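## Task

Find the black tape dispenser on a desk and set it inside the tote near the door, wholly within its rim. It counts only if it stays there once the robot lets go. The robot toppling or finishing in a tilted state means failure.

## Robot and tools

Robot: a Hello Robot Stretch 4 with a single arm. It has an omni-wheel base, a mast carrying a lift, an arm that telescopes forward, a wrist with yaw, pitch and roll joints, and a two-finger gripper. It stands about 1.6 m tall, and the base rim lies within 0.23 m of the base origin. Cameras: head_camera, head_left_camera, head_right_camera, wrist_camera.

Frames: the base frame sits on the floor below the base centre, with x forward, y to the left and z up. hand_pose is reported in this frame and marks a point between the open fingertips; the printed value can be slightly wrong. When all wrist joints read zero, the hand axes line up with the base axes. base_odometry is measured relative to where the base was at the start of the scene. It counts wheel rotation only, so wheel slip shows up as travel. Heading runs from -3.142 to 3.142, with positive meaning left.

execute_actions: the argument "actions" is a list holding one action, or an empty list if you only want a status report. An action may contain "base", "joints" or both, plus an optional "pace" and "contact_limits". Alternatively it can be just {"end_of_arm": "enable_torque"}, which re-powers any wrist or gripper motor that has shut off.
- "base" takes one relative move from the current spot, never an absolute target. translate_m is a forward (+) or backward (-) drive in metres, -2 to 2. strafe_m is a sideways slide in metres, -2 to 2, with left positive. rotate_rad is a turn in place in radians, -3.2 to 3.2, with counter-clockwise seen from above positive. A base move is measured from the position given in the most recent state report.
- "joints" maps joint names to absolute targets: lift_m 0 to 1.2 m; arm_m 0 to 0.55 m of extension; wrist_yaw_rad -1.134 to 4.276 (0 points forward, positive turns left, 3.14 folds it back, and above 3.4 it may hit the arm); wrist_pitch_rad -1.117 to 4.259 (0 level, 1.57 pointing down); wrist_roll_rad -1.117 to 4.259 (positive turns clockwise as seen from behind the gripper); gripper_m -0.038 to 0.141, the gap in metres between the fingertips (negative values press the tips together).
- "pace": "slow", "default", "fast" or "max". Base speeds are 0.1, 0.3, 0.4 and 0.6 m/s and turn rates are 1 to 4 rad/s, both reduced when the lift is high.
- "contact_limits": only {"arm_m": v}, where v runs from 0 (stops at the lightest touch) to 0.75 (pushes hardest). It defaults to 0.5.
- "cameras": a list of the camera names wanted, or "all". Leaving it out or giving null returns all cameras; [] returns none. The "pictures" line gives the order of the images.
All motions in one action begin together. A joint or the base that you leave out may keep driving toward its previous target. A joint target beyond its range is clipped to the limit and reported. Any other bad value or unknown key rejects the whole call. Once a stop is reported, the remaining calls in that same reply are skipped.

wait: seconds, 0 to 10. It returns the state and images without sending a new command. zoom_image: camera plus region [x0, y0, x1, y1] in pixels with origin at the top left, at most 504 by 504, applied to that camera's latest full image. read_manual: shows only licence texts. finished_scene: takes the current scene number. It cannot be undone and it reports whether the goal was met. Call it only after the object is resting in the tote on its own.

Result lines: joint_positions; base_status and joint_status ("done"; "off_target", meaning it stopped away from the target and may still be pushing; "contact_stop_at_<key>", meaning it hit something and that part goes slack; "limit_stop_at_<name>", including own_body and tilt; "time_out"; "torque_fault"). on_its_own lists everything that was not commanded, and its "held at" is a target, not a position. lidar_m gives 12 distances in metres in 30° sectors, starting straight ahead and going counter-clockwise (4th is left, 7th rear, 10th right). "-" means nothing was seen, or something is nearer than 0.25 m. Table tops are detected; glass and thin legs can be missed. wrist_depth_mm is a 7x7 grid of depths from the wrist camera, 100 to 2000 mm, read from the top left. turned_by_wheels compared with turned_by_imu: a gap above about 0.1 rad points to a collision or slip. base_tilt is in degrees, with forward and right positive. motor_effort is a percentage of maximum, with the peak in brackets; for wheel_0 to wheel_2, positive means turning right.

Gripping: command gripper_m smaller than the object's width. Squeezing harder pulls the object toward the wrist; opening pushes it out. Neither the reading nor "done" proves you are holding it, but a firm grip with a target at or above 0 shows up in the gripper_m effort. If the fingertips catch on a surface underneath, raise the lift. To unfold at the start, send lift_m 0.4 together with wrist_yaw_rad 0.

Things to avoid: driving or turning with more than 1 kg held while arm_m is above 0.2, especially at fast paces; long pushes with the gripper held high; tilt above 6°, which makes the lift, arm and wheels go slack; wrist torque faults, which need enable_torque to recover; dropping, slamming or hard impacts; and a tilted-up, rolled wrist, which can trigger a self-collision stop. Objects may occasionally get nudged by outside forces.

Each tool is called after "Request:" by a JSON object that holds its "api" and its "payload".

## Session

Request:
{"api": "execute_actions", "payload": {"actions": []}}

Scene clock: 0.00 s.
base_odometry: x=+0.000 y=+0.000 heading=+0.000 (m, m, rad; odometry frame)
turned_by_wheels: +0.000 (rad since the last result)
turned_by_imu: +0.000 (rad since the last result)
base_tilt: forward=+0.4 right=+0.2 (deg)
lidar_m: 0.86 0.92 1.21 1.13 1.18 0.86 0.82 0.87 1.20 1.67 1.21 0.90
base_status: not commanded
joint_positions: lift_m=+0.290 arm_m=+0.002 wrist_yaw_rad=+3.139 wrist_pitch_rad=-0.015 wrist_roll_rad=-0.015 gripper_m=+0.057
joint_status: not commanded
motor_effort: lift_m=+20 arm_m=-1 wrist_yaw_rad=-1 wrist_pitch_rad=-7 wrist_roll_rad=+0 gripper_m=-4 wheel_0=+0 wheel_1=+0 wheel_2=+0 (%)
hand_pose: x=-0.1153 y=+0.0883 z=+0.4720 quat_wxyz=(+0.002, +0.007, -0.007, +1.000) (m; base frame)
wrist_depth_mm: - 133 960 960 960 960 946 / - 117 163 946 960 960 960 / - 128 179 976 960 960 976 / 134 136 960 960 991 991 976 / 976 960 960 960 976 976 991 / 960 976 211 960 196 991 991 / 946 976 960 - 960 946 1008
pictures: head_camera, head_left_camera, head_right_camera, wrist_camera
Images, in order (width x height): head_camera 420x560, head_left_camera 420x672, head_right_camera 420x672, wrist_camera 616x392.

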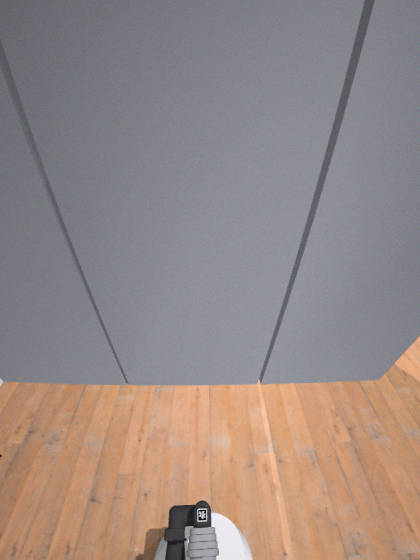

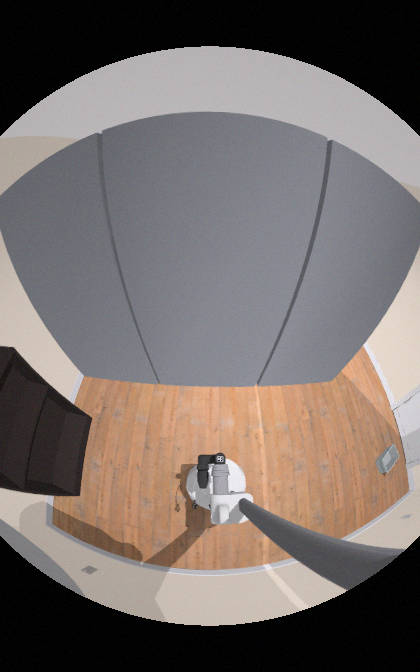

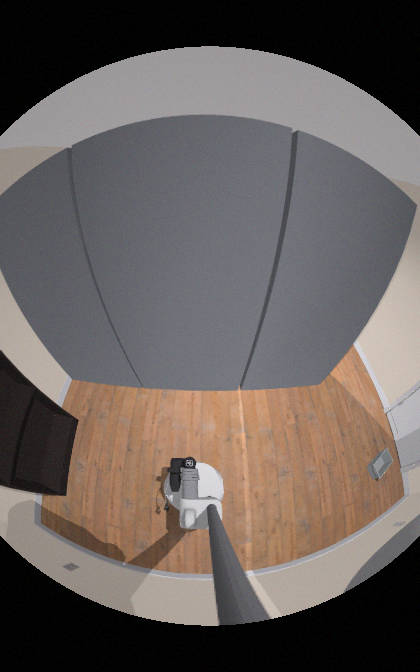

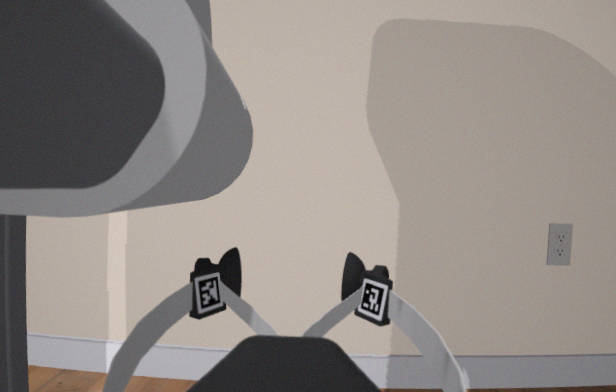

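Request:
{"api": "execute_actions", "payload": {"actions": [{"base":{"rotate_rad":-1.2},"pace":"fast"}], "cameras": ["head_camera","head_left_camera"]}}

Scene clock: 2.23 s.
base_odometry: x=+0.000 y=+0.000 heading=-1.200 (m, m, rad; odometry frame)
turned_by_wheels: -1.200 (rad since the last result)
turned_by_imu: -1.211 (rad since the last result)
base_tilt: forward=+0.3 right=+0.2 (deg)
lidar_m: 1.46 0.95 0.85 0.85 1.12 1.12 1.16 0.91 0.82 0.84 1.07 1.68
base_status: done
joint_positions: lift_m=+0.290 arm_m=+0.002 wrist_yaw_rad=+3.139 wrist_pitch_rad=-0.015 wrist_roll_rad=-0.015 gripper_m=+0.057
joint_status: not commanded
motor_effort: lift_m=+21(21) arm_m=-1(1) wrist_yaw_rad=-2(2) wrist_pitch_rad=-8(10) wrist_roll_rad=+0(0) gripper_m=-2(3) wheel_0=+0(9) wheel_1=+0(11) wheel_2=+0(13) (%)
hand_pose: x=-0.1153 y=+0.0883 z=+0.4720 quat_wxyz=(+0.002, +0.007, -0.007, +1.000) (m; base frame)
wrist_depth_mm: - 133 1618 1661 1397 1255 1308 / - 117 163 1537 1499 1366 1281 / - 128 178 1537 1464 1366 1281 / 133 136 1661 1537 1499 1366 1281 / 960 1229 1618 1576 1464 1336 1308 / 960 1118 211 1366 196 1336 1281 / 931 991 1118 - 1098 1098 1098
pictures: head_camera, head_left_camera
Images, in order (width x height): head_camera 420x560, head_left_camera 420x672.

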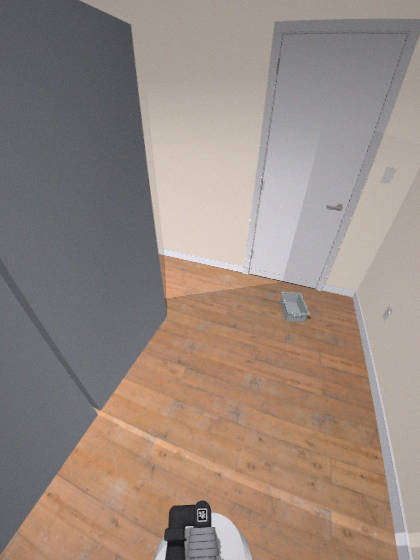

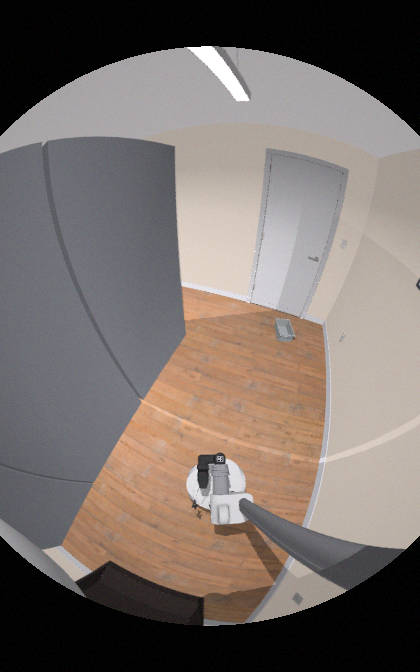

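Request:
{"api": "execute_actions", "payload": {"actions": [{"base":{"translate_m":1.7},"pace":"fast"}], "cameras": []}}

Request:
{"api": "execute_actions", "payload": {"actions": [{"base":{"rotate_rad":1.2},"pace":"fast"}], "cameras": ["head_camera","head_left_camera"]}}

Scene clock: 10.37 s.
base_odometry: x=+0.616 y=-1.584 heading=-1.200 (m, m, rad; odometry frame)
turned_by_wheels: +0.000 (rad since the last result)
turned_by_imu: +0.000 (rad since the last result)
base_tilt: forward=+0.4 right=+0.2 (deg)
lidar_m: 0.72 0.88 1.82 0.40 0.32 0.63 2.47 1.63 0.81 0.80 0.75 0.69
base_status: done
joint_positions: lift_m=+0.290 arm_m=+0.002 wrist_yaw_rad=+3.139 wrist_pitch_rad=-0.015 wrist_roll_rad=-0.015 gripper_m=+0.057
joint_status: not commanded
motor_effort: lift_m=+21(21) arm_m=-1(1) wrist_yaw_rad=-2(3) wrist_pitch_rad=-10(9) wrist_roll_rad=+0(0) gripper_m=-3(3) wheel_0=+1(2) wheel_1=+1(8) wheel_2=+1(11) (%)
hand_pose: x=-0.1153 y=+0.0883 z=+0.4720 quat_wxyz=(+0.002, +0.007, -0.007, +1.000) (m; base frame)
wrist_depth_mm: - 133 - - - 1255 413 / - 117 163 - - 1205 384 / - 128 179 - - 1160 379 / 134 136 - - - 1078 373 / 1661 - - - - 976 357 / 1430 1430 211 1499 196 891 357 / 1008 976 1118 - 1118 647 349
pictures: none
No camera images: the call's "cameras" was empty. Leave "cameras" out to get every camera's image.

Scene clock: 11.90 s.
base_odometry: x=+0.616 y=-1.584 heading=+0.001 (m, m, rad; odometry frame)
turned_by_wheels: +1.200 (rad since the last result)
turned_by_imu: +1.212 (rad since the last result)
base_tilt: forward=+0.3 right=+0.2 (deg)
lidar_m: 2.42 0.29 0.30 0.99 2.09 1.54 0.83 0.79 0.73 0.70 0.76 1.05
base_status: done
joint_positions: lift_m=+0.290 arm_m=+0.002 wrist_yaw_rad=+3.139 wrist_pitch_rad=-0.015 wrist_roll_rad=-0.015 gripper_m=+0.057
joint_status: not commanded
motor_effort: lift_m=+21(21) arm_m=-1(1) wrist_yaw_rad=-1(2) wrist_pitch_rad=-9(10) wrist_roll_rad=+0(0) gripper_m=-1(3) wheel_0=+2(6) wheel_1=+1(8) wheel_2=+0(11) (%)
hand_pose: x=-0.1153 y=+0.0883 z=+0.4720 quat_wxyz=(+0.002, +0.007, -0.007, +1.000) (m; base frame)
wrist_depth_mm: - 133 1618 1661 1618 1661 1661 / - 117 163 1618 1618 1661 1618 / - 128 179 1618 1708 1708 1661 / 133 136 1618 1661 1618 1618 1708 / 1182 1618 1661 1576 1618 1661 1661 / 1160 1430 211 1537 196 1618 1661 / 991 904 931 - 1118 1160 1205
pictures: head_camera, head_left_camera
Images, in order (width x height): head_camera 420x560, head_left_camera 420x672.

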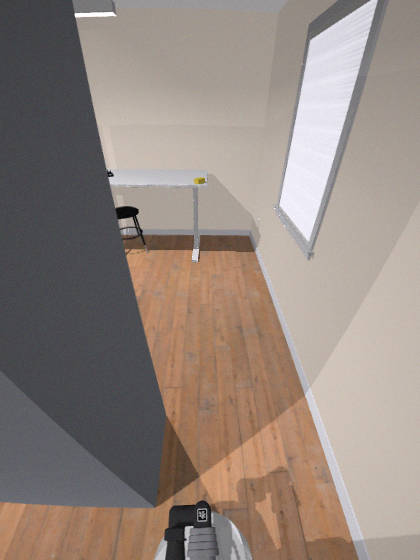

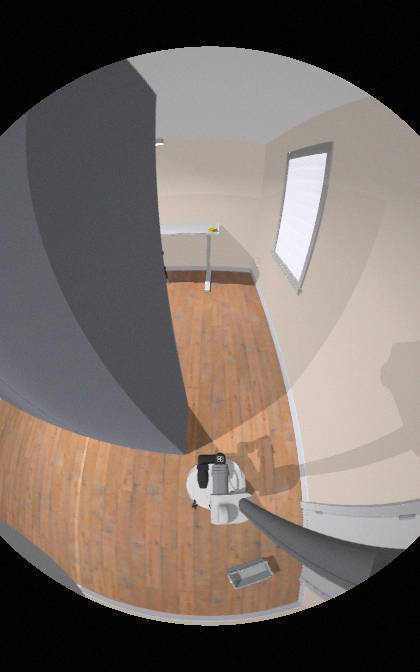

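Request:
{"api": "execute_actions", "payload": {"actions": [{"base":{"strafe_m":-0.25},"pace":"fast"}], "cameras": []}}

Request:
{"api": "execute_actions", "payload": {"actions": [{"base":{"translate_m":1.3},"pace":"fast"}], "cameras": []}}

Request:
{"api": "execute_actions", "payload": {"actions": [{"base":{"rotate_rad":0.7},"pace":"fast"}], "cameras": ["head_camera","head_left_camera"]}}

Scene clock: 16.77 s.
base_odometry: x=+0.616 y=-1.834 heading=+0.001 (m, m, rad; odometry frame)
turned_by_wheels: +0.000 (rad since the last result)
turned_by_imu: +0.000 (rad since the last result)
base_tilt: forward=+0.4 right=+0.0 (deg)
lidar_m: 1.79 0.67 0.51 0.94 2.10 1.56 0.80 0.64 0.47 0.45 0.49 0.67
base_status: done
joint_positions: lift_m=+0.290 arm_m=+0.002 wrist_yaw_rad=+3.139 wrist_pitch_rad=-0.015 wrist_roll_rad=-0.015 gripper_m=+0.057
joint_status: not commanded
motor_effort: lift_m=+21(21) arm_m=-1(1) wrist_yaw_rad=-1(1) wrist_pitch_rad=-9(8) wrist_roll_rad=+0(1) gripper_m=-3(4) wheel_0=-2(13) wheel_1=+1(12) wheel_2=+0(2) (%)
hand_pose: x=-0.1153 y=+0.0883 z=+0.4720 quat_wxyz=(+0.002, +0.007, -0.007, +1.000) (m; base frame)
wrist_depth_mm: - 133 1618 1618 1618 1618 1618 / - 117 163 1661 1618 1661 1618 / - 128 178 1661 1661 1661 1618 / 134 136 1661 1708 1661 1618 1708 / 798 1205 1618 1661 1618 1618 1618 / 809 1042 210 1499 196 1661 1661 / 809 960 1025 - 1098 1118 1205
pictures: none
No camera images: the call's "cameras" was empty. Leave "cameras" out to get every camera's image.

Scene clock: 21.30 s.
base_odometry: x=+1.916 y=-1.834 heading=+0.001 (m, m, rad; odometry frame)
turned_by_wheels: +0.000 (rad since the last result)
turned_by_imu: -0.001 (rad since the last result)
base_tilt: forward=+0.4 right=+0.2 (deg)
lidar_m: 1.15 1.20 1.70 2.22 0.84 0.76 1.73 0.70 0.46 0.45 0.46 0.70
base_status: done
joint_positions: lift_m=+0.290 arm_m=+0.002 wrist_yaw_rad=+3.139 wrist_pitch_rad=-0.015 wrist_roll_rad=-0.015 gripper_m=+0.057
joint_status: not commanded
motor_effort: lift_m=+21(21) arm_m=-1(1) wrist_yaw_rad=-3(1) wrist_pitch_rad=-9(8) wrist_roll_rad=-1(1) gripper_m=-3(3) wheel_0=-1(5) wheel_1=+1(8) wheel_2=+1(15) (%)
hand_pose: x=-0.1153 y=+0.0883 z=+0.4720 quat_wxyz=(+0.002, +0.007, -0.007, +1.000) (m; base frame)
wrist_depth_mm: - 133 - - - 842 931 / - 117 163 - - 820 1160 / - 128 178 - - 820 1182 / 133 136 - - - 809 1182 / 866 1308 - - - 878 1205 / 878 1138 211 1499 196 842 1229 / 854 976 1118 - 1098 831 1008
pictures: none
No camera images: the call's "cameras" was empty. Leave "cameras" out to get every camera's image.

Scene clock: 22.57 s.
base_odometry: x=+1.916 y=-1.834 heading=+0.701 (m, m, rad; odometry frame)
turned_by_wheels: +0.700 (rad since the last result)
turned_by_imu: +0.707 (rad since the last result)
base_tilt: forward=+0.3 right=+0.2 (deg)
lidar_m: 1.28 2.44 1.42 0.76 0.81 1.13 0.59 0.48 0.47 0.51 0.84 1.15
base_status: done
joint_positions: lift_m=+0.290 arm_m=+0.002 wrist_yaw_rad=+3.139 wrist_pitch_rad=-0.015 wrist_roll_rad=-0.015 gripper_m=+0.057
joint_status: not commanded
motor_effort: lift_m=+21(21) arm_m=-1(1) wrist_yaw_rad=-2(3) wrist_pitch_rad=-9(10) wrist_roll_rad=-1(1) gripper_m=-4(5) wheel_0=+1(6) wheel_1=+1(8) wheel_2=+1(12) (%)
hand_pose: x=-0.1153 y=+0.0883 z=+0.4720 quat_wxyz=(+0.002, +0.007, -0.007, +1.000) (m; base frame)
wrist_depth_mm: - 133 759 991 1366 - - / - 117 163 991 1397 - - / - 128 179 1008 1430 - - / 134 136 768 1025 1430 - - / 549 640 768 1025 1499 - - / 554 609 210 960 196 1708 1808 / 554 615 759 - 1098 1098 1205
pictures: head_camera, head_left_camera
Images, in order (width x height): head_camera 420x560, head_left_camera 420x672.

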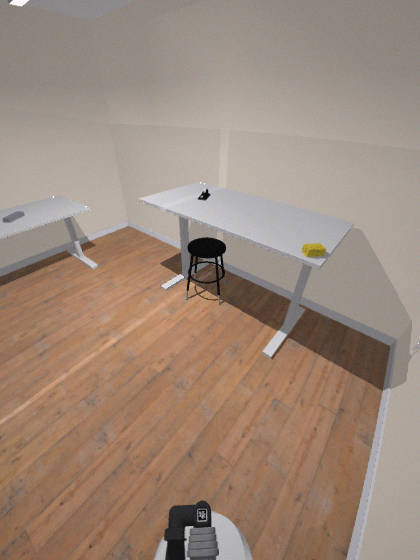

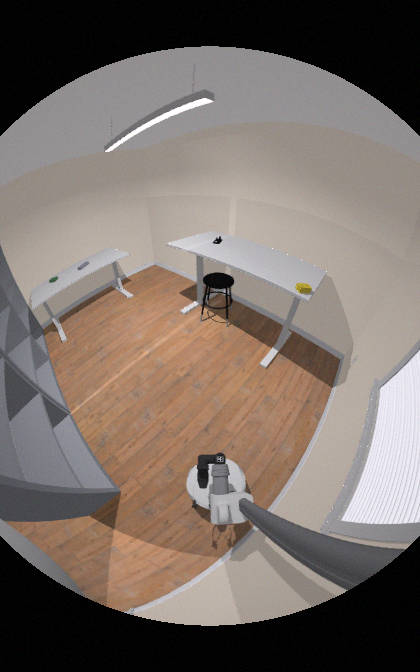

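Request:
{"api": "zoom_image", "payload": {"camera": "head_camera", "region": [130, 150, 290, 310]}}

Region (130, 150, 290, 310) of head_camera's 420x560 image, scaled by 3.150, with more detail than that image has.

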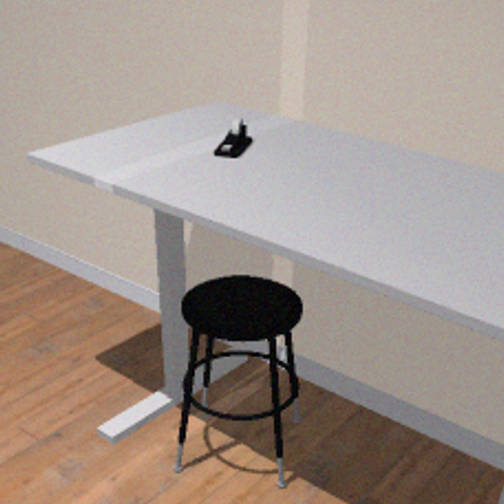

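Request:
{"api": "execute_actions", "payload": {"actions": [{"base":{"rotate_rad":0.35},"pace":"fast"}], "cameras": []}}

Request:
{"api": "execute_actions", "payload": {"actions": [{"base":{"translate_m":1.2},"joints":{"lift_m":1.05,"wrist_yaw_rad":0,"gripper_m":0.13},"pace":"fast"}], "cameras": []}}

Request:
{"api": "execute_actions", "payload": {"actions": [{"base":{"rotate_rad":-0.7},"joints":{"wrist_pitch_rad":0.4}}]}}

Scene clock: 27.30 s.
base_odometry: x=+1.916 y=-1.834 heading=+1.051 (m, m, rad; odometry frame)
turned_by_wheels: +0.350 (rad since the last result)
turned_by_imu: +0.353 (rad since the last result)
base_tilt: forward=+0.4 right=+0.2 (deg)
lidar_m: 1.70 2.24 0.84 0.74 1.67 0.71 0.50 0.46 0.46 0.67 1.15 1.16
base_status: done
joint_positions: lift_m=+0.290 arm_m=+0.002 wrist_yaw_rad=+3.139 wrist_pitch_rad=-0.015 wrist_roll_rad=-0.015 gripper_m=+0.057
joint_status: not commanded
motor_effort: lift_m=+21(21) arm_m=-1(1) wrist_yaw_rad=-2(3) wrist_pitch_rad=-8(9) wrist_roll_rad=+0(0) gripper_m=-1(2) wheel_0=-2(10) wheel_1=-1(12) wheel_2=-1(11) (%)
hand_pose: x=-0.1153 y=+0.0883 z=+0.4720 quat_wxyz=(+0.002, +0.007, -0.007, +1.000) (m; base frame)
wrist_depth_mm: - 133 647 741 866 1025 1229 / - 117 162 732 854 1060 1281 / - 128 179 741 891 1025 1281 / 134 136 647 750 854 1042 1281 / 525 585 647 759 878 1078 1308 / 535 574 211 723 196 1078 1308 / 525 564 640 - 891 1060 1205
pictures: none
No camera images: the call's "cameras" was empty. Leave "cameras" out to get every camera's image.

Scene clock: 31.60 s.
base_odometry: x=+2.513 y=-0.792 heading=+1.051 (m, m, rad; odometry frame)
turned_by_wheels: +0.000 (rad since the last result)
turned_by_imu: -0.001 (rad since the last result)
base_tilt: forward=+0.4 right=+0.2 (deg)
lidar_m: 0.88 1.39 1.48 1.20 1.16 1.24 1.58 1.49 0.78 0.59 0.56 0.60
base_status: done
joint_positions: lift_m=+1.050 arm_m=+0.002 wrist_yaw_rad=+0.000 wrist_pitch_rad=-0.015 wrist_roll_rad=-0.015 gripper_m=+0.130
joint_status: all done
motor_effort: lift_m=+24(28) arm_m=-1(1) wrist_yaw_rad=-3(8) wrist_pitch_rad=-8(8) wrist_roll_rad=+0(0) gripper_m=+0(4) wheel_0=-1(7) wheel_1=+0(6) wheel_2=+2(13) (%)
hand_pose: x=+0.4614 y=-0.0874 z=+1.2321 quat_wxyz=(+1.000, -0.007, -0.007, +0.000) (m; base frame)
wrist_depth_mm: 1661 1863 - - 1708 1336 1078 / 1708 1921 - - 1756 1308 1078 / 1708 1863 - - 1708 1255 1078 / 1756 1983 - - 1708 1308 1078 / 1756 1863 - - 1708 1308 1060 / 1537 1366 - - 219 1255 1042 / 1160 1397 - - 1576 707 723
pictures: none
No camera images: the call's "cameras" was empty. Leave "cameras" out to get every camera's image.

Scene clock: 33.27 s.
base_odometry: x=+2.513 y=-0.792 heading=+0.351 (m, m, rad; odometry frame)
turned_by_wheels: -0.700 (rad since the last result)
turned_by_imu: -0.706 (rad since the last result)
base_tilt: forward=+0.4 right=+0.2 (deg)
lidar_m: 0.58 0.74 1.41 1.42 1.29 1.16 1.18 1.70 1.49 1.00 0.63 0.54
base_status: done
joint_positions: lift_m=+1.050 arm_m=+0.002 wrist_yaw_rad=+0.000 wrist_pitch_rad=+0.402 wrist_roll_rad=-0.015 gripper_m=+0.130
joint_status: all done
motor_effort: lift_m=+25(25) arm_m=-1(1) wrist_yaw_rad=-1(3) wrist_pitch_rad=-6(7) wrist_roll_rad=-1(0) gripper_m=+1(1) wheel_0=+2(6) wheel_1=+1(6) wheel_2=+2(8) (%)
hand_pose: x=+0.4385 y=-0.0874 z=+1.1151 quat_wxyz=(+0.980, -0.007, +0.199, +0.001) (m; base frame)
wrist_depth_mm: 1430 1308 1205 1098 1042 931 866 / 1499 1397 1255 1182 1078 976 917 / 1708 1499 976 1042 1078 1025 976 / 647 668 683 707 723 759 778 / 1983 549 521 535 549 559 569 / 1661 1576 484 459 219 427 449 / 1397 1464 1464 - 878 379 370
pictures: head_camera, head_left_camera, head_right_camera, wrist_camera
Images, in order (width x height): head_camera 420x560, head_left_camera 420x672, head_right_camera 420x672, wrist_camera 616x392.

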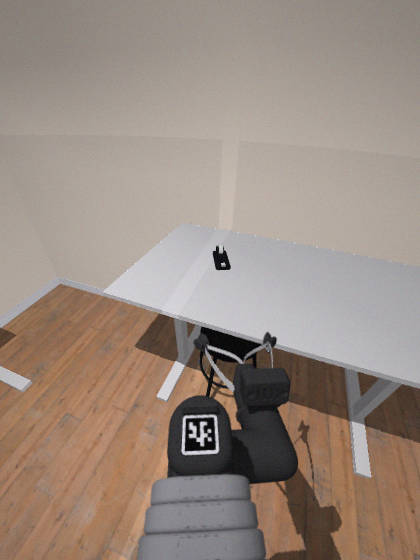

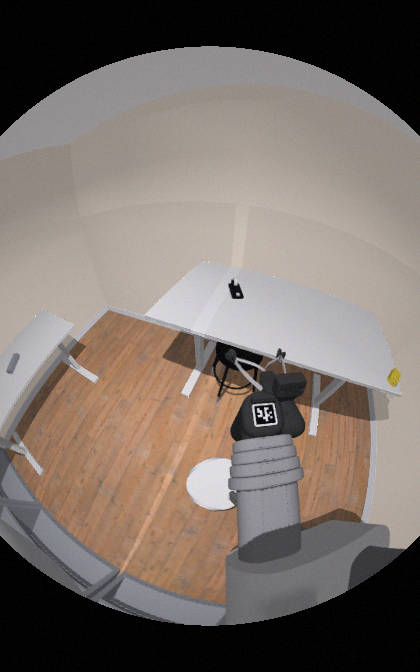

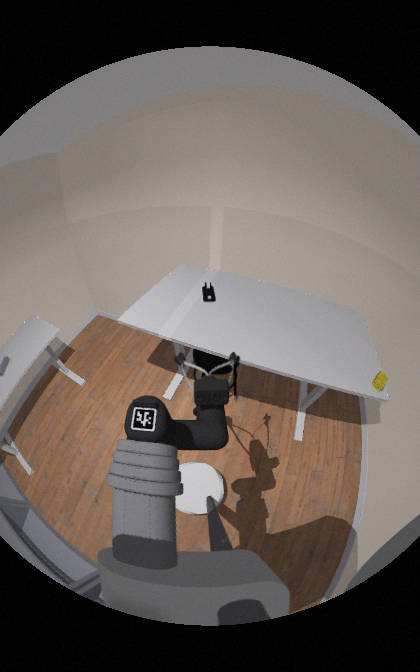

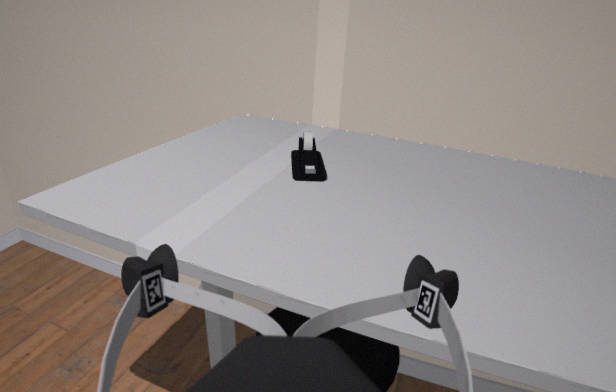

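Request:
{"api": "execute_actions", "payload": {"actions": [{"base":{"translate_m":0.27},"joints":{"lift_m":1.2,"wrist_pitch_rad":1.0,"arm_m":0.3}}], "cameras": ["head_camera","head_left_camera","wrist_camera"]}}

Scene clock: 38.87 s.
base_odometry: x=+2.766 y=-0.700 heading=+0.351 (m, m, rad; odometry frame)
turned_by_wheels: +0.000 (rad since the last result)
turned_by_imu: +0.000 (rad since the last result)
base_tilt: forward=+0.4 right=+0.1 (deg)
lidar_m: 0.33 0.43 1.32 1.30 1.58 1.42 1.44 1.79 1.59 0.57 0.36 0.31
base_status: done
joint_positions: lift_m=+1.200 arm_m=+0.299 wrist_yaw_rad=+0.000 wrist_pitch_rad=+1.001 wrist_roll_rad=-0.015 gripper_m=+0.130
joint_status: all done
motor_effort: lift_m=+25(25) arm_m=+7(7) wrist_yaw_rad=-3(1) wrist_pitch_rad=-5(5) wrist_roll_rad=+0(0) gripper_m=+0(0) wheel_0=+1(6) wheel_1=+2(6) wheel_2=+0(9) (%)
hand_pose: x=+0.6254 y=-0.0874 z=+1.1349 quat_wxyz=(+0.877, -0.006, +0.480, +0.004) (m; base frame)
wrist_depth_mm: 1042 878 609 627 627 580 530 / 1255 539 554 569 574 591 591 / 492 496 504 504 512 521 535 / 445 452 455 449 469 480 488 / 413 413 418 415 433 439 442 / 379 373 379 394 219 402 404 / 351 359 366 - 373 375 377
pictures: head_camera, head_left_camera, wrist_camera
Images, in order (width x height): head_camera 420x560, head_left_camera 420x672, wrist_camera 616x392.

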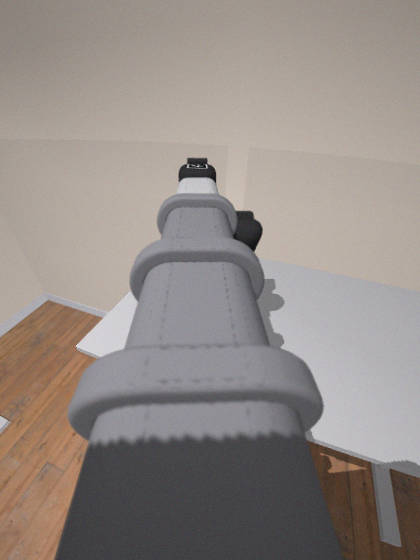

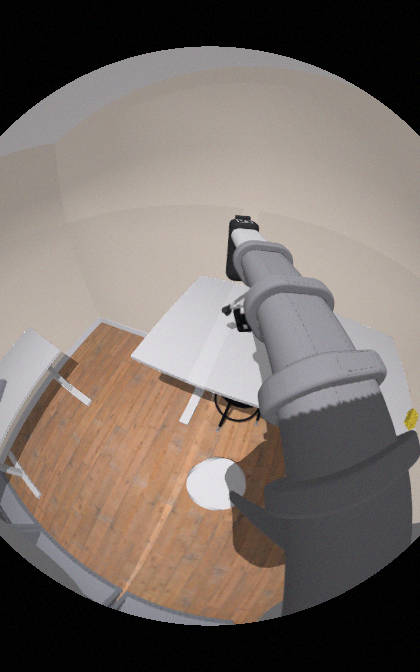

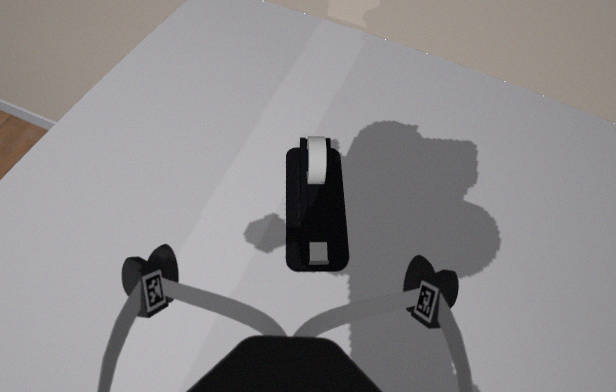

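Request:
{"api": "execute_actions", "payload": {"actions": [{"joints":{"lift_m":1.16,"wrist_pitch_rad":1.2,"arm_m":0.51}}], "cameras": ["head_right_camera","wrist_camera"]}}

Scene clock: 42.70 s.
base_odometry: x=+2.766 y=-0.700 heading=+0.351 (m, m, rad; odometry frame)
turned_by_wheels: +0.000 (rad since the last result)
turned_by_imu: +0.000 (rad since the last result)
base_tilt: forward=+0.4 right=+0.3 (deg)
lidar_m: 0.33 0.44 1.30 1.33 1.56 1.41 1.45 1.78 1.61 0.55 0.34 0.34
base_status: not commanded
joint_positions: lift_m=+1.160 arm_m=+0.509 wrist_yaw_rad=+0.000 wrist_pitch_rad=+1.201 wrist_roll_rad=-0.015 gripper_m=+0.130
joint_status: all done
motor_effort: lift_m=+16(24) arm_m=+7(9) wrist_yaw_rad=-2(1) wrist_pitch_rad=-3(0) wrist_roll_rad=+0(0) gripper_m=-2(1) wheel_0=+1(1) wheel_1=+3(3) wheel_2=+1(0) (%)
hand_pose: x=+0.7841 y=-0.0874 z=+1.0697 quat_wxyz=(+0.825, -0.006, +0.565, +0.004) (m; base frame)
wrist_depth_mm: 891 418 424 430 433 442 407 / 392 397 402 404 410 421 424 / 373 375 379 382 392 392 399 / 349 357 359 366 373 370 377 / 336 338 343 329 351 353 359 / 319 319 320 301 219 338 340 / 306 309 314 - 322 324 325
pictures: head_right_camera, wrist_camera
Images, in order (width x height): head_right_camera 420x672, wrist_camera 616x392.

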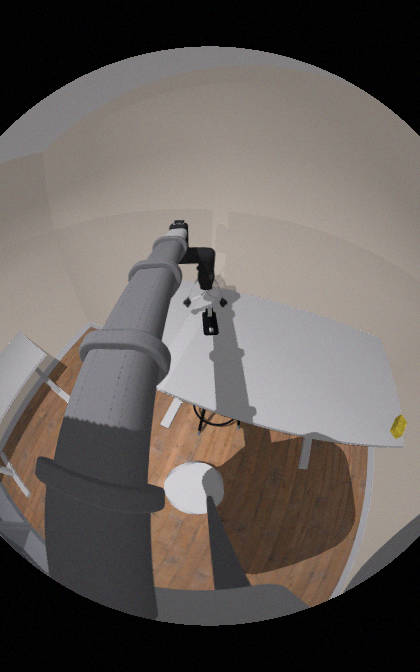

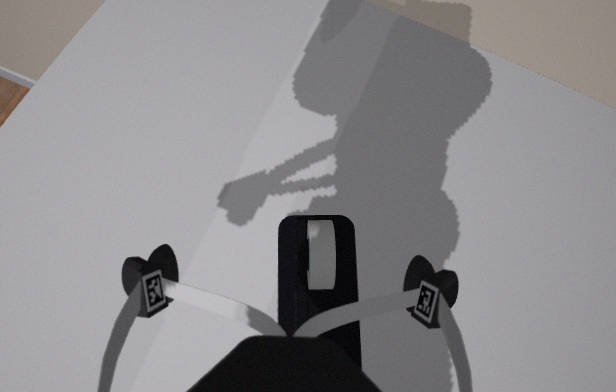

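Request:
{"api": "execute_actions", "payload": {"actions": [{"base":{"strafe_m":-0.02},"joints":{"lift_m":1.09,"arm_m":0.49},"pace":"slow"}], "cameras": ["head_right_camera","wrist_camera"]}}

Request:
{"api": "zoom_image", "payload": {"camera": "head_right_camera", "region": [150, 260, 270, 360]}}

Scene clock: 46.07 s.
base_odometry: x=+2.773 y=-0.718 heading=+0.351 (m, m, rad; odometry frame)
turned_by_wheels: +0.000 (rad since the last result)
turned_by_imu: +0.000 (rad since the last result)
base_tilt: forward=+0.4 right=+0.2 (deg)
lidar_m: 0.31 0.42 1.32 1.34 1.58 1.44 1.45 1.78 1.58 0.52 0.34 0.33
base_status: done
joint_positions: lift_m=+1.090 arm_m=+0.491 wrist_yaw_rad=+0.000 wrist_pitch_rad=+1.201 wrist_roll_rad=-0.015 gripper_m=+0.130
joint_status: all done
motor_effort: lift_m=+15(16) arm_m=-7(7) wrist_yaw_rad=-1(0) wrist_pitch_rad=-3(4) wrist_roll_rad=-1(0) gripper_m=+2(1) wheel_0=+0(6) wheel_1=-3(5) wheel_2=+0(2) (%)
hand_pose: x=+0.7665 y=-0.0874 z=+0.9997 quat_wxyz=(+0.825, -0.006, +0.565, +0.004) (m; base frame)
wrist_depth_mm: 330 334 338 342 347 353 362 / 314 315 322 324 329 332 340 / 296 300 304 304 309 315 319 / 279 283 286 240 296 296 301 / 267 270 271 238 278 282 285 / 254 253 255 234 219 268 272 / 244 245 250 - 254 256 258
pictures: head_right_camera, wrist_camera
Images, in order (width x height): head_right_camera 420x672, wrist_camera 616x392.

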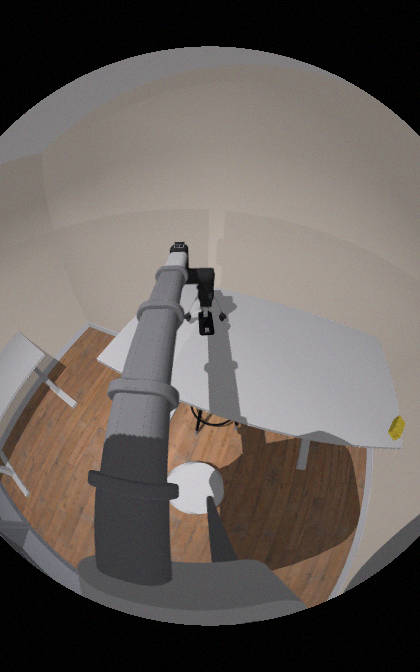

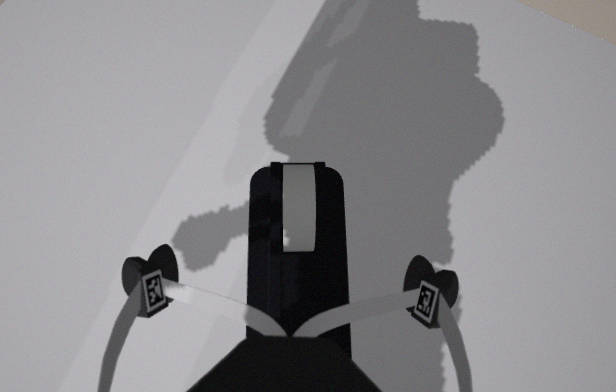

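Region (150, 260, 270, 360) of head_right_camera's 420x672 image, scaled by 4.200, with more detail than that image has.

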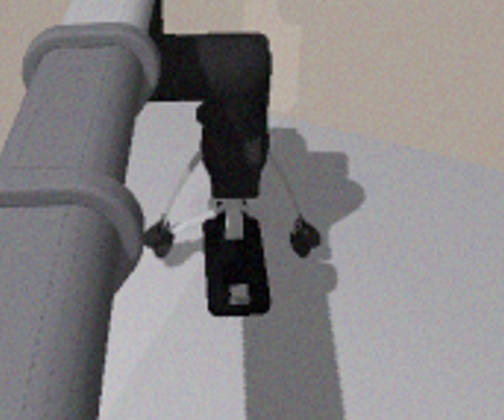

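Request:
{"api": "execute_actions", "payload": {"actions": [{"joints":{"lift_m":1.072,"arm_m":0.485},"pace":"slow"}], "cameras": []}}

Request:
{"api": "execute_actions", "payload": {"actions": [{"joints":{"gripper_m":0.0}}], "cameras": ["wrist_camera"]}}

Scene clock: 48.60 s.
base_odometry: x=+2.773 y=-0.718 heading=+0.351 (m, m, rad; odometry frame)
turned_by_wheels: +0.000 (rad since the last result)
turned_by_imu: +0.000 (rad since the last result)
base_tilt: forward=+0.5 right=+0.2 (deg)
lidar_m: 0.32 0.41 1.35 1.37 1.59 1.42 1.46 1.72 1.57 0.52 0.36 0.31
base_status: not commanded
joint_positions: lift_m=+1.072 arm_m=+0.486 wrist_yaw_rad=+0.000 wrist_pitch_rad=+1.201 wrist_roll_rad=-0.015 gripper_m=+0.130
joint_status: all done
motor_effort: lift_m=+16(15) arm_m=-7(7) wrist_yaw_rad=-3(1) wrist_pitch_rad=-4(4) wrist_roll_rad=+0(0) gripper_m=+0(0) wheel_0=+0(0) wheel_1=-4(4) wheel_2=+0(0) (%)
hand_pose: x=+0.7615 y=-0.0874 z=+0.9817 quat_wxyz=(+0.825, -0.006, +0.565, +0.004) (m; base frame)
wrist_depth_mm: 309 310 315 319 325 330 336 / 291 296 298 303 306 312 317 / 277 279 283 286 291 293 297 / 262 265 266 224 274 278 282 / 248 252 254 221 260 264 267 / 237 236 237 217 219 251 253 / 227 230 233 - 238 239 242
pictures: none
No camera images: the call's "cameras" was empty. Leave "cameras" out to get every camera's image.

Scene clock: 50.80 s.
base_odometry: x=+2.773 y=-0.718 heading=+0.351 (m, m, rad; odometry frame)
turned_by_wheels: +0.000 (rad since the last result)
turned_by_imu: +0.000 (rad since the last result)
base_tilt: forward=+0.4 right=+0.2 (deg)
lidar_m: 0.30 0.41 1.34 1.33 1.56 1.41 1.45 1.78 1.57 0.55 0.35 0.31
base_status: not commanded
joint_positions: lift_m=+1.072 arm_m=+0.486 wrist_yaw_rad=+0.000 wrist_pitch_rad=+1.203 wrist_roll_rad=-0.015 gripper_m=+0.001
joint_status: all done
motor_effort: lift_m=+17(17) arm_m=-7(6) wrist_yaw_rad=-2(2) wrist_pitch_rad=-10(8) wrist_roll_rad=+0(1) gripper_m=-28(29) wheel_0=-2(2) wheel_1=-4(3) wheel_2=+0(0) (%)
hand_pose: x=+0.7609 y=-0.0874 z=+0.9814 quat_wxyz=(+0.825, -0.006, +0.566, +0.004) (m; base frame)
wrist_depth_mm: 307 309 312 317 322 327 332 / 291 293 296 300 303 309 314 / 276 278 281 286 287 291 296 / 260 264 263 212 273 276 278 / 248 252 252 209 259 262 264 / 236 172 200 204 180 249 251 / 225 229 231 - 238 236 240
pictures: wrist_camera
Images, in order (width x height): wrist_camera 616x392.

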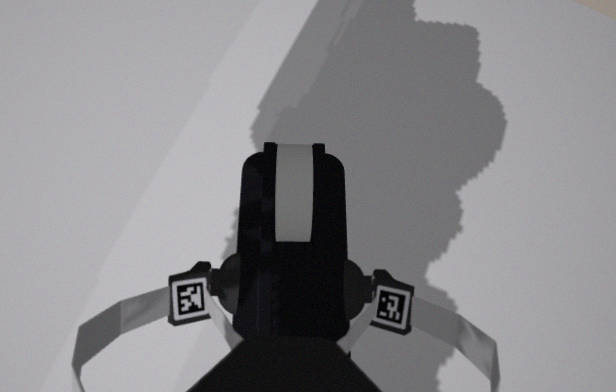

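Gripped and already lifted. Raise and retract.

Request:
{"api": "execute_actions", "payload": {"actions": [{"joints":{"lift_m":1.11}}], "cameras": []}}

Request:
{"api": "execute_actions", "payload": {"actions": [{"joints":{"arm_m":0.0}}], "cameras": ["wrist_camera"]}}

Scene clock: 52.83 s.
base_odometry: x=+2.773 y=-0.718 heading=+0.351 (m, m, rad; odometry frame)
turned_by_wheels: +0.000 (rad since the last result)
turned_by_imu: +0.000 (rad since the last result)
base_tilt: forward=+0.3 right=+0.2 (deg)
lidar_m: 0.31 0.41 1.32 1.34 1.60 1.41 1.46 1.75 1.57 0.54 0.34 0.31
base_status: not commanded
joint_positions: lift_m=+1.109 arm_m=+0.486 wrist_yaw_rad=+0.000 wrist_pitch_rad=+1.203 wrist_roll_rad=-0.015 gripper_m=+0.001
joint_status: all done
motor_effort: lift_m=+27(30) arm_m=-7(7) wrist_yaw_rad=-1(1) wrist_pitch_rad=-10(8) wrist_roll_rad=-1(0) gripper_m=-29(29) wheel_0=-1(2) wheel_1=-4(3) wheel_2=+0(0) (%)
hand_pose: x=+0.7609 y=-0.0874 z=+1.0185 quat_wxyz=(+0.825, -0.006, +0.566, +0.004) (m; base frame)
wrist_depth_mm: 351 355 359 359 366 375 379 / 334 336 338 342 347 353 357 / 314 319 320 324 330 334 338 / 298 303 301 212 310 315 319 / 283 287 286 210 297 300 303 / 270 172 200 205 181 285 289 / 258 262 265 - 273 270 276
pictures: none
No camera images: the call's "cameras" was empty. Leave "cameras" out to get every camera's image.

Scene clock: 55.33 s.
base_odometry: x=+2.773 y=-0.718 heading=+0.351 (m, m, rad; odometry frame)
turned_by_wheels: +0.000 (rad since the last result)
turned_by_imu: +0.000 (rad since the last result)
base_tilt: forward=+0.3 right=+0.2 (deg)
lidar_m: 0.34 0.43 1.33 1.36 1.59 1.42 1.47 1.77 1.56 0.55 0.34 0.32
base_status: not commanded
joint_positions: lift_m=+1.109 arm_m=+0.003 wrist_yaw_rad=+0.000 wrist_pitch_rad=+1.203 wrist_roll_rad=-0.015 gripper_m=+0.001
joint_status: all done
joint sent to its limit — the command would take arm_m past its lower limit, so that joint was sent only as far as its limit.
motor_effort: lift_m=+27(27) arm_m=-6(6) wrist_yaw_rad=-1(4) wrist_pitch_rad=-11(14) wrist_roll_rad=+0(0) gripper_m=-30(30) wheel_0=-2(2) wheel_1=-3(4) wheel_2=+0(0) (%)
hand_pose: x=+0.2776 y=-0.0874 z=+1.0184 quat_wxyz=(+0.824, -0.006, +0.566, +0.004) (m; base frame)
wrist_depth_mm: 353 353 359 364 370 377 384 / 334 342 342 347 349 357 364 / 1336 327 324 327 329 336 342 / 1281 1308 332 213 315 317 322 / 1205 1255 1229 208 301 303 307 / 1138 172 201 204 180 293 291 / 1118 1138 1042 - 1138 1160 1205
pictures: wrist_camera
Images, in order (width x height): wrist_camera 616x392.

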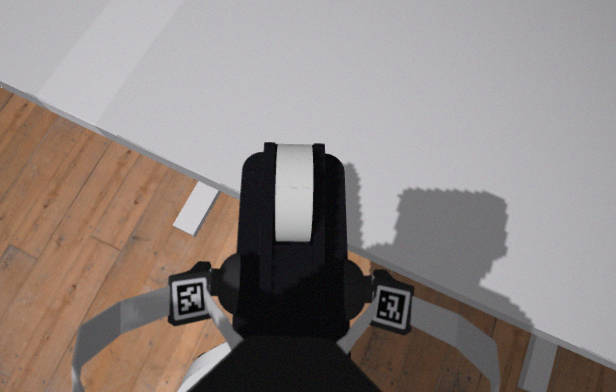

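Request:
{"api": "execute_actions", "payload": {"actions": [{"base":{"rotate_rad":0.557}}], "cameras": []}}

Request:
{"api": "execute_actions", "payload": {"actions": [{"base":{"translate_m":-1.415}}], "cameras": []}}

Request:
{"api": "execute_actions", "payload": {"actions": [{"base":{"rotate_rad":2.21},"joints":{"lift_m":0.45}}], "cameras": ["head_camera","wrist_camera"]}}

Scene clock: 58.63 s.
base_odometry: x=+2.773 y=-0.718 heading=+0.908 (m, m, rad; odometry frame)
turned_by_wheels: +0.557 (rad since the last result)
turned_by_imu: +0.562 (rad since the last result)
base_tilt: forward=+0.4 right=+0.3 (deg)
lidar_m: 0.33 1.32 1.35 1.56 1.43 1.43 1.75 1.59 0.52 0.35 0.31 0.32
base_status: done
joint_positions: lift_m=+1.109 arm_m=+0.003 wrist_yaw_rad=+0.000 wrist_pitch_rad=+1.203 wrist_roll_rad=-0.015 gripper_m=+0.001
joint_status: not commanded
motor_effort: lift_m=+27(27) arm_m=-7(7) wrist_yaw_rad=-4(2) wrist_pitch_rad=-11(13) wrist_roll_rad=+0(0) gripper_m=-30(28) wheel_0=-1(6) wheel_1=-2(7) wheel_2=-3(5) (%)
hand_pose: x=+0.2777 y=-0.0874 z=+1.0184 quat_wxyz=(+0.824, -0.006, +0.566, +0.004) (m; base frame)
wrist_depth_mm: 1499 1499 1576 366 373 379 387 / 1430 1430 1464 355 351 355 364 / 1366 1366 1397 347 332 336 340 / 1255 1336 1308 213 319 317 322 / 1182 1229 1205 210 1008 303 304 / 1182 173 200 204 181 287 291 / 1098 1118 1025 - 1160 278 278
pictures: none
No camera images: the call's "cameras" was empty. Leave "cameras" out to get every camera's image.

Scene clock: 64.83 s.
base_odometry: x=+1.902 y=-1.833 heading=+0.908 (m, m, rad; odometry frame)
turned_by_wheels: +0.000 (rad since the last result)
turned_by_imu: +0.002 (rad since the last result)
base_tilt: forward=+0.4 right=+0.3 (deg)
lidar_m: 0.32 2.45 0.95 0.76 2.05 0.79 0.53 0.47 0.46 0.60 1.36 1.17
base_status: done
joint_positions: lift_m=+1.109 arm_m=+0.003 wrist_yaw_rad=+0.000 wrist_pitch_rad=+1.203 wrist_roll_rad=-0.015 gripper_m=+0.001
joint_status: not commanded
motor_effort: lift_m=+28(27) arm_m=-6(7) wrist_yaw_rad=-1(2) wrist_pitch_rad=-9(13) wrist_roll_rad=+0(0) gripper_m=-29(29) wheel_0=-1(5) wheel_1=-1(6) wheel_2=+2(12) (%)
hand_pose: x=+0.2776 y=-0.0874 z=+1.0185 quat_wxyz=(+0.824, -0.006, +0.566, +0.004) (m; base frame)
wrist_depth_mm: 1464 1499 1537 1537 1576 1537 1576 / 1464 1430 1464 1499 1499 1537 1499 / 1366 1366 1366 1397 1397 1430 1430 / 1281 1281 1281 213 1336 1366 1336 / 1229 1229 1255 209 1281 1308 1336 / 1182 172 200 205 180 1205 1255 / 1098 1118 1025 - 1160 1160 1160
pictures: none
No camera images: the call's "cameras" was empty. Leave "cameras" out to get every camera's image.

Scene clock: 68.30 s.
base_odometry: x=+1.902 y=-1.833 heading=+3.117 (m, m, rad; odometry frame)
turned_by_wheels: +2.209 (rad since the last result)
turned_by_imu: +2.231 (rad since the last result)
base_tilt: forward=+0.4 right=+0.1 (deg)
lidar_m: 1.92 0.70 0.51 0.44 0.44 0.66 1.18 1.23 1.73 2.40 0.86 0.74
base_status: done
joint_positions: lift_m=+0.450 arm_m=+0.003 wrist_yaw_rad=+0.000 wrist_pitch_rad=+1.203 wrist_roll_rad=-0.015 gripper_m=+0.001
joint_status: all done
motor_effort: lift_m=+18(27) arm_m=-6(6) wrist_yaw_rad=-1(1) wrist_pitch_rad=-11(10) wrist_roll_rad=+0(1) gripper_m=-28(29) wheel_0=-2(6) wheel_1=-3(10) wheel_2=-3(10) (%)
hand_pose: x=+0.2777 y=-0.0874 z=+0.3592 quat_wxyz=(+0.824, -0.006, +0.566, +0.004) (m; base frame)
wrist_depth_mm: 707 715 723 732 732 732 521 / 676 683 683 691 699 691 585 / 634 634 640 654 668 661 676 / 597 603 615 213 627 634 647 / 569 580 580 210 591 609 615 / 549 173 200 204 180 574 580 / 521 525 373 - 544 549 554
pictures: head_camera, wrist_camera
Images, in order (width x height): head_camera 420x560, wrist_camera 616x392.

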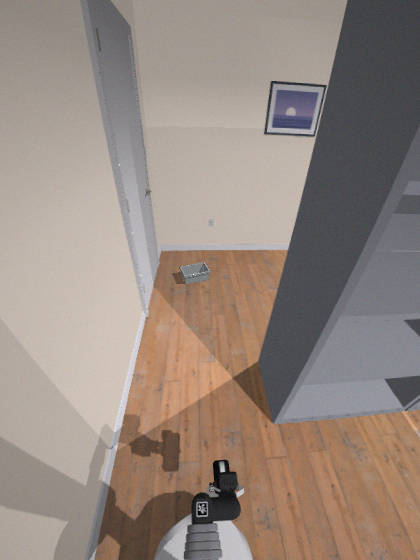

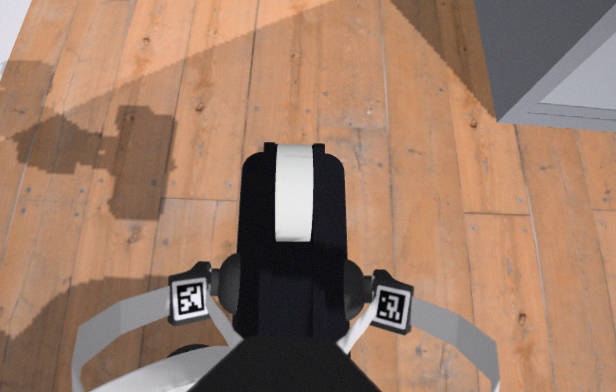

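Request:
{"api": "execute_actions", "payload": {"actions": [{"base":{"translate_m":1.45},"pace":"fast"}], "cameras": ["head_camera","wrist_camera"]}}

Scene clock: 74.03 s.
base_odometry: x=+0.452 y=-1.797 heading=+3.117 (m, m, rad; odometry frame)
turned_by_wheels: +0.000 (rad since the last result)
turned_by_imu: -0.001 (rad since the last result)
base_tilt: forward=+0.3 right=+0.2 (deg)
lidar_m: 0.59 0.66 0.48 0.47 0.52 0.70 1.90 0.63 0.60 1.48 1.92 1.38
base_status: done
joint_positions: lift_m=+0.450 arm_m=+0.003 wrist_yaw_rad=+0.000 wrist_pitch_rad=+1.203 wrist_roll_rad=-0.015 gripper_m=+0.001
joint_status: not commanded
motor_effort: lift_m=+18(18) arm_m=-6(7) wrist_yaw_rad=-3(2) wrist_pitch_rad=-10(10) wrist_roll_rad=-1(1) gripper_m=-29(28) wheel_0=+1(10) wheel_1=+2(3) wheel_2=+1(12) (%)
hand_pose: x=+0.2777 y=-0.0874 z=+0.3592 quat_wxyz=(+0.824, -0.006, +0.566, +0.004) (m; base frame)
wrist_depth_mm: 707 699 715 723 732 759 759 / 668 668 634 676 707 707 715 / 634 640 640 661 661 676 676 / 609 609 609 212 627 627 647 / 569 580 574 210 597 609 609 / 539 173 200 205 181 569 574 / 517 525 370 - 549 544 549
pictures: head_camera, wrist_camera
Images, in order (width x height): head_camera 420x560, wrist_camera 616x392.

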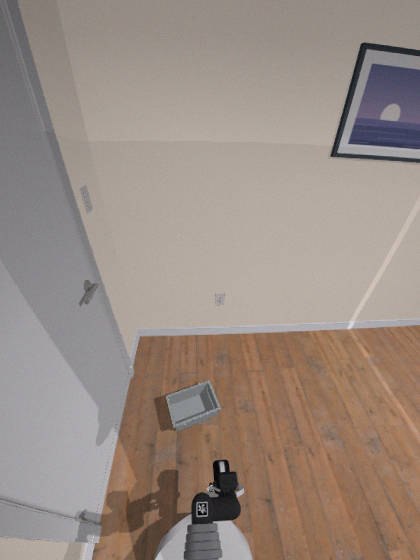

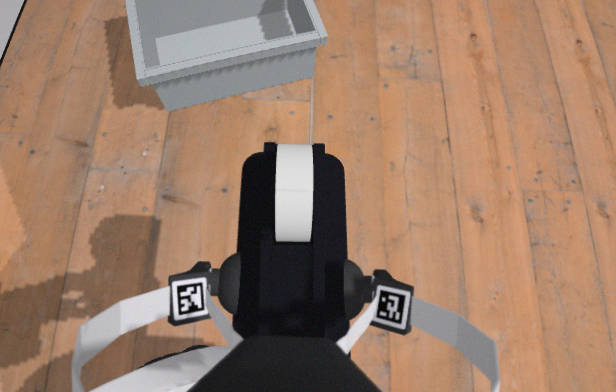

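Request:
{"api": "execute_actions", "payload": {"actions": [{"base":{"strafe_m":-0.10},"joints":{"arm_m":0.47,"wrist_yaw_rad":1.85,"lift_m":0.33}}], "cameras": ["head_camera","wrist_camera"]}}

Request:
{"api": "zoom_image", "payload": {"camera": "head_camera", "region": [110, 340, 270, 460]}}

Scene clock: 81.00 s.
base_odometry: x=+0.455 y=-1.697 heading=+3.117 (m, m, rad; odometry frame)
turned_by_wheels: +0.000 (rad since the last result)
turned_by_imu: +0.000 (rad since the last result)
base_tilt: forward=+0.4 right=+0.2 (deg)
lidar_m: 0.63 0.62 0.61 0.57 0.61 0.85 2.46 0.50 0.52 1.47 1.90 1.38
base_status: done
joint_positions: lift_m=+0.330 arm_m=+0.469 wrist_yaw_rad=+1.850 wrist_pitch_rad=+1.203 wrist_roll_rad=-0.015 gripper_m=+0.001
joint_status: all done
motor_effort: lift_m=+18(19) arm_m=+7(6) wrist_yaw_rad=+1(4) wrist_pitch_rad=-9(14) wrist_roll_rad=-1(0) gripper_m=-30(29) wheel_0=-1(9) wheel_1=-1(10) wheel_2=-1(1) (%)
hand_pose: x=+0.6952 y=+0.1238 z=+0.2393 quat_wxyz=(+0.493, -0.455, +0.336, +0.661) (m; base frame)
wrist_depth_mm: 564 569 569 574 585 580 535 / 535 530 544 549 554 564 564 / 504 504 504 387 442 530 530 / 477 480 366 213 469 504 500 / 452 459 340 210 455 477 480 / 430 172 200 204 181 452 455 / 410 418 415 - 402 427 436
pictures: head_camera, wrist_camera
Images, in order (width x height): head_camera 420x560, wrist_camera 616x392.

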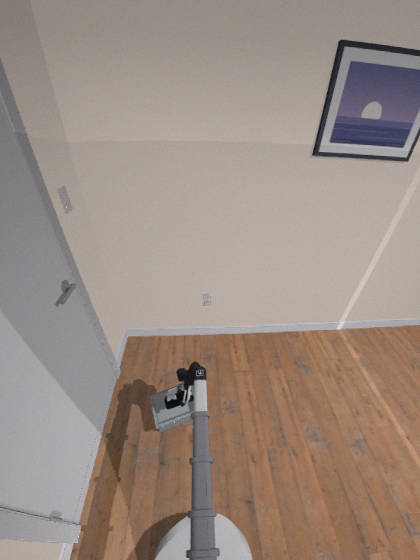

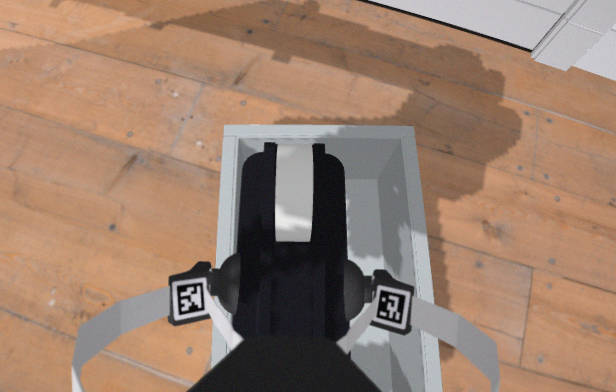

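Region (110, 340, 270, 460) of head_camera's 420x560 image, scaled by 3.150, with more detail than that image has; it fills the top 378 rows of this view, and the rest is white.

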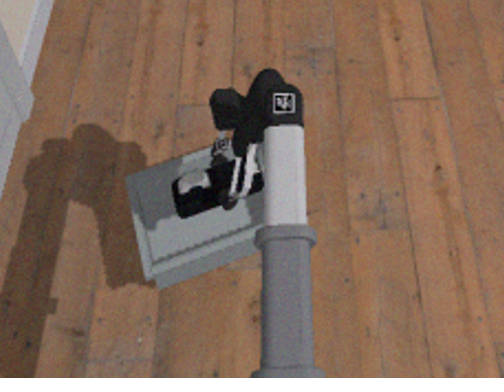

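Request:
{"api": "execute_actions", "payload": {"actions": [{"base":{"strafe_m":0.036},"joints":{"arm_m":0.488,"lift_m":0.24},"pace":"slow"}], "cameras": ["head_camera","wrist_camera"]}}

Scene clock: 87.90 s.
base_odometry: x=+0.454 y=-1.733 heading=+3.117 (m, m, rad; odometry frame)
turned_by_wheels: +0.000 (rad since the last result)
turned_by_imu: +0.001 (rad since the last result)
base_tilt: forward=+0.5 right=+0.0 (deg)
lidar_m: 0.64 0.60 0.53 0.54 0.57 0.80 2.28 0.54 0.54 1.45 1.91 1.38
base_status: done
joint_positions: lift_m=+0.240 arm_m=+0.487 wrist_yaw_rad=+1.850 wrist_pitch_rad=+1.203 wrist_roll_rad=-0.015 gripper_m=+0.001
joint_status: all done
motor_effort: lift_m=+17(17) arm_m=+7(7) wrist_yaw_rad=-1(2) wrist_pitch_rad=-10(10) wrist_roll_rad=+0(0) gripper_m=-29(28) wheel_0=-1(5) wheel_1=+3(5) wheel_2=+0(2) (%)
hand_pose: x=+0.7132 y=+0.1238 z=+0.1493 quat_wxyz=(+0.493, -0.455, +0.336, +0.661) (m; base frame)
wrist_depth_mm: 459 459 459 466 473 480 480 / 430 433 433 439 445 455 459 / 404 404 304 290 310 424 433 / 384 384 315 213 347 404 407 / 366 362 277 210 306 384 387 / 345 172 200 204 181 364 368 / 329 243 307 - 303 343 351
pictures: head_camera, wrist_camera
Images, in order (width x height): head_camera 420x560, wrist_camera 616x392.

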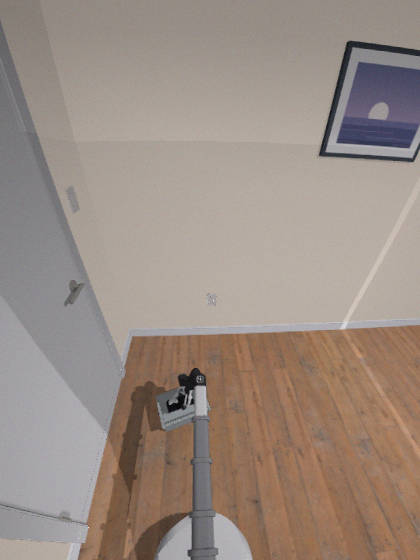

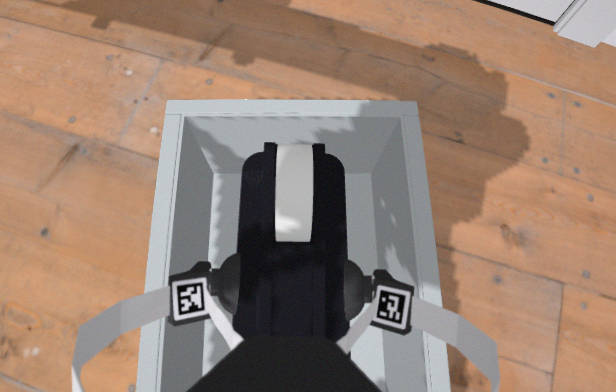

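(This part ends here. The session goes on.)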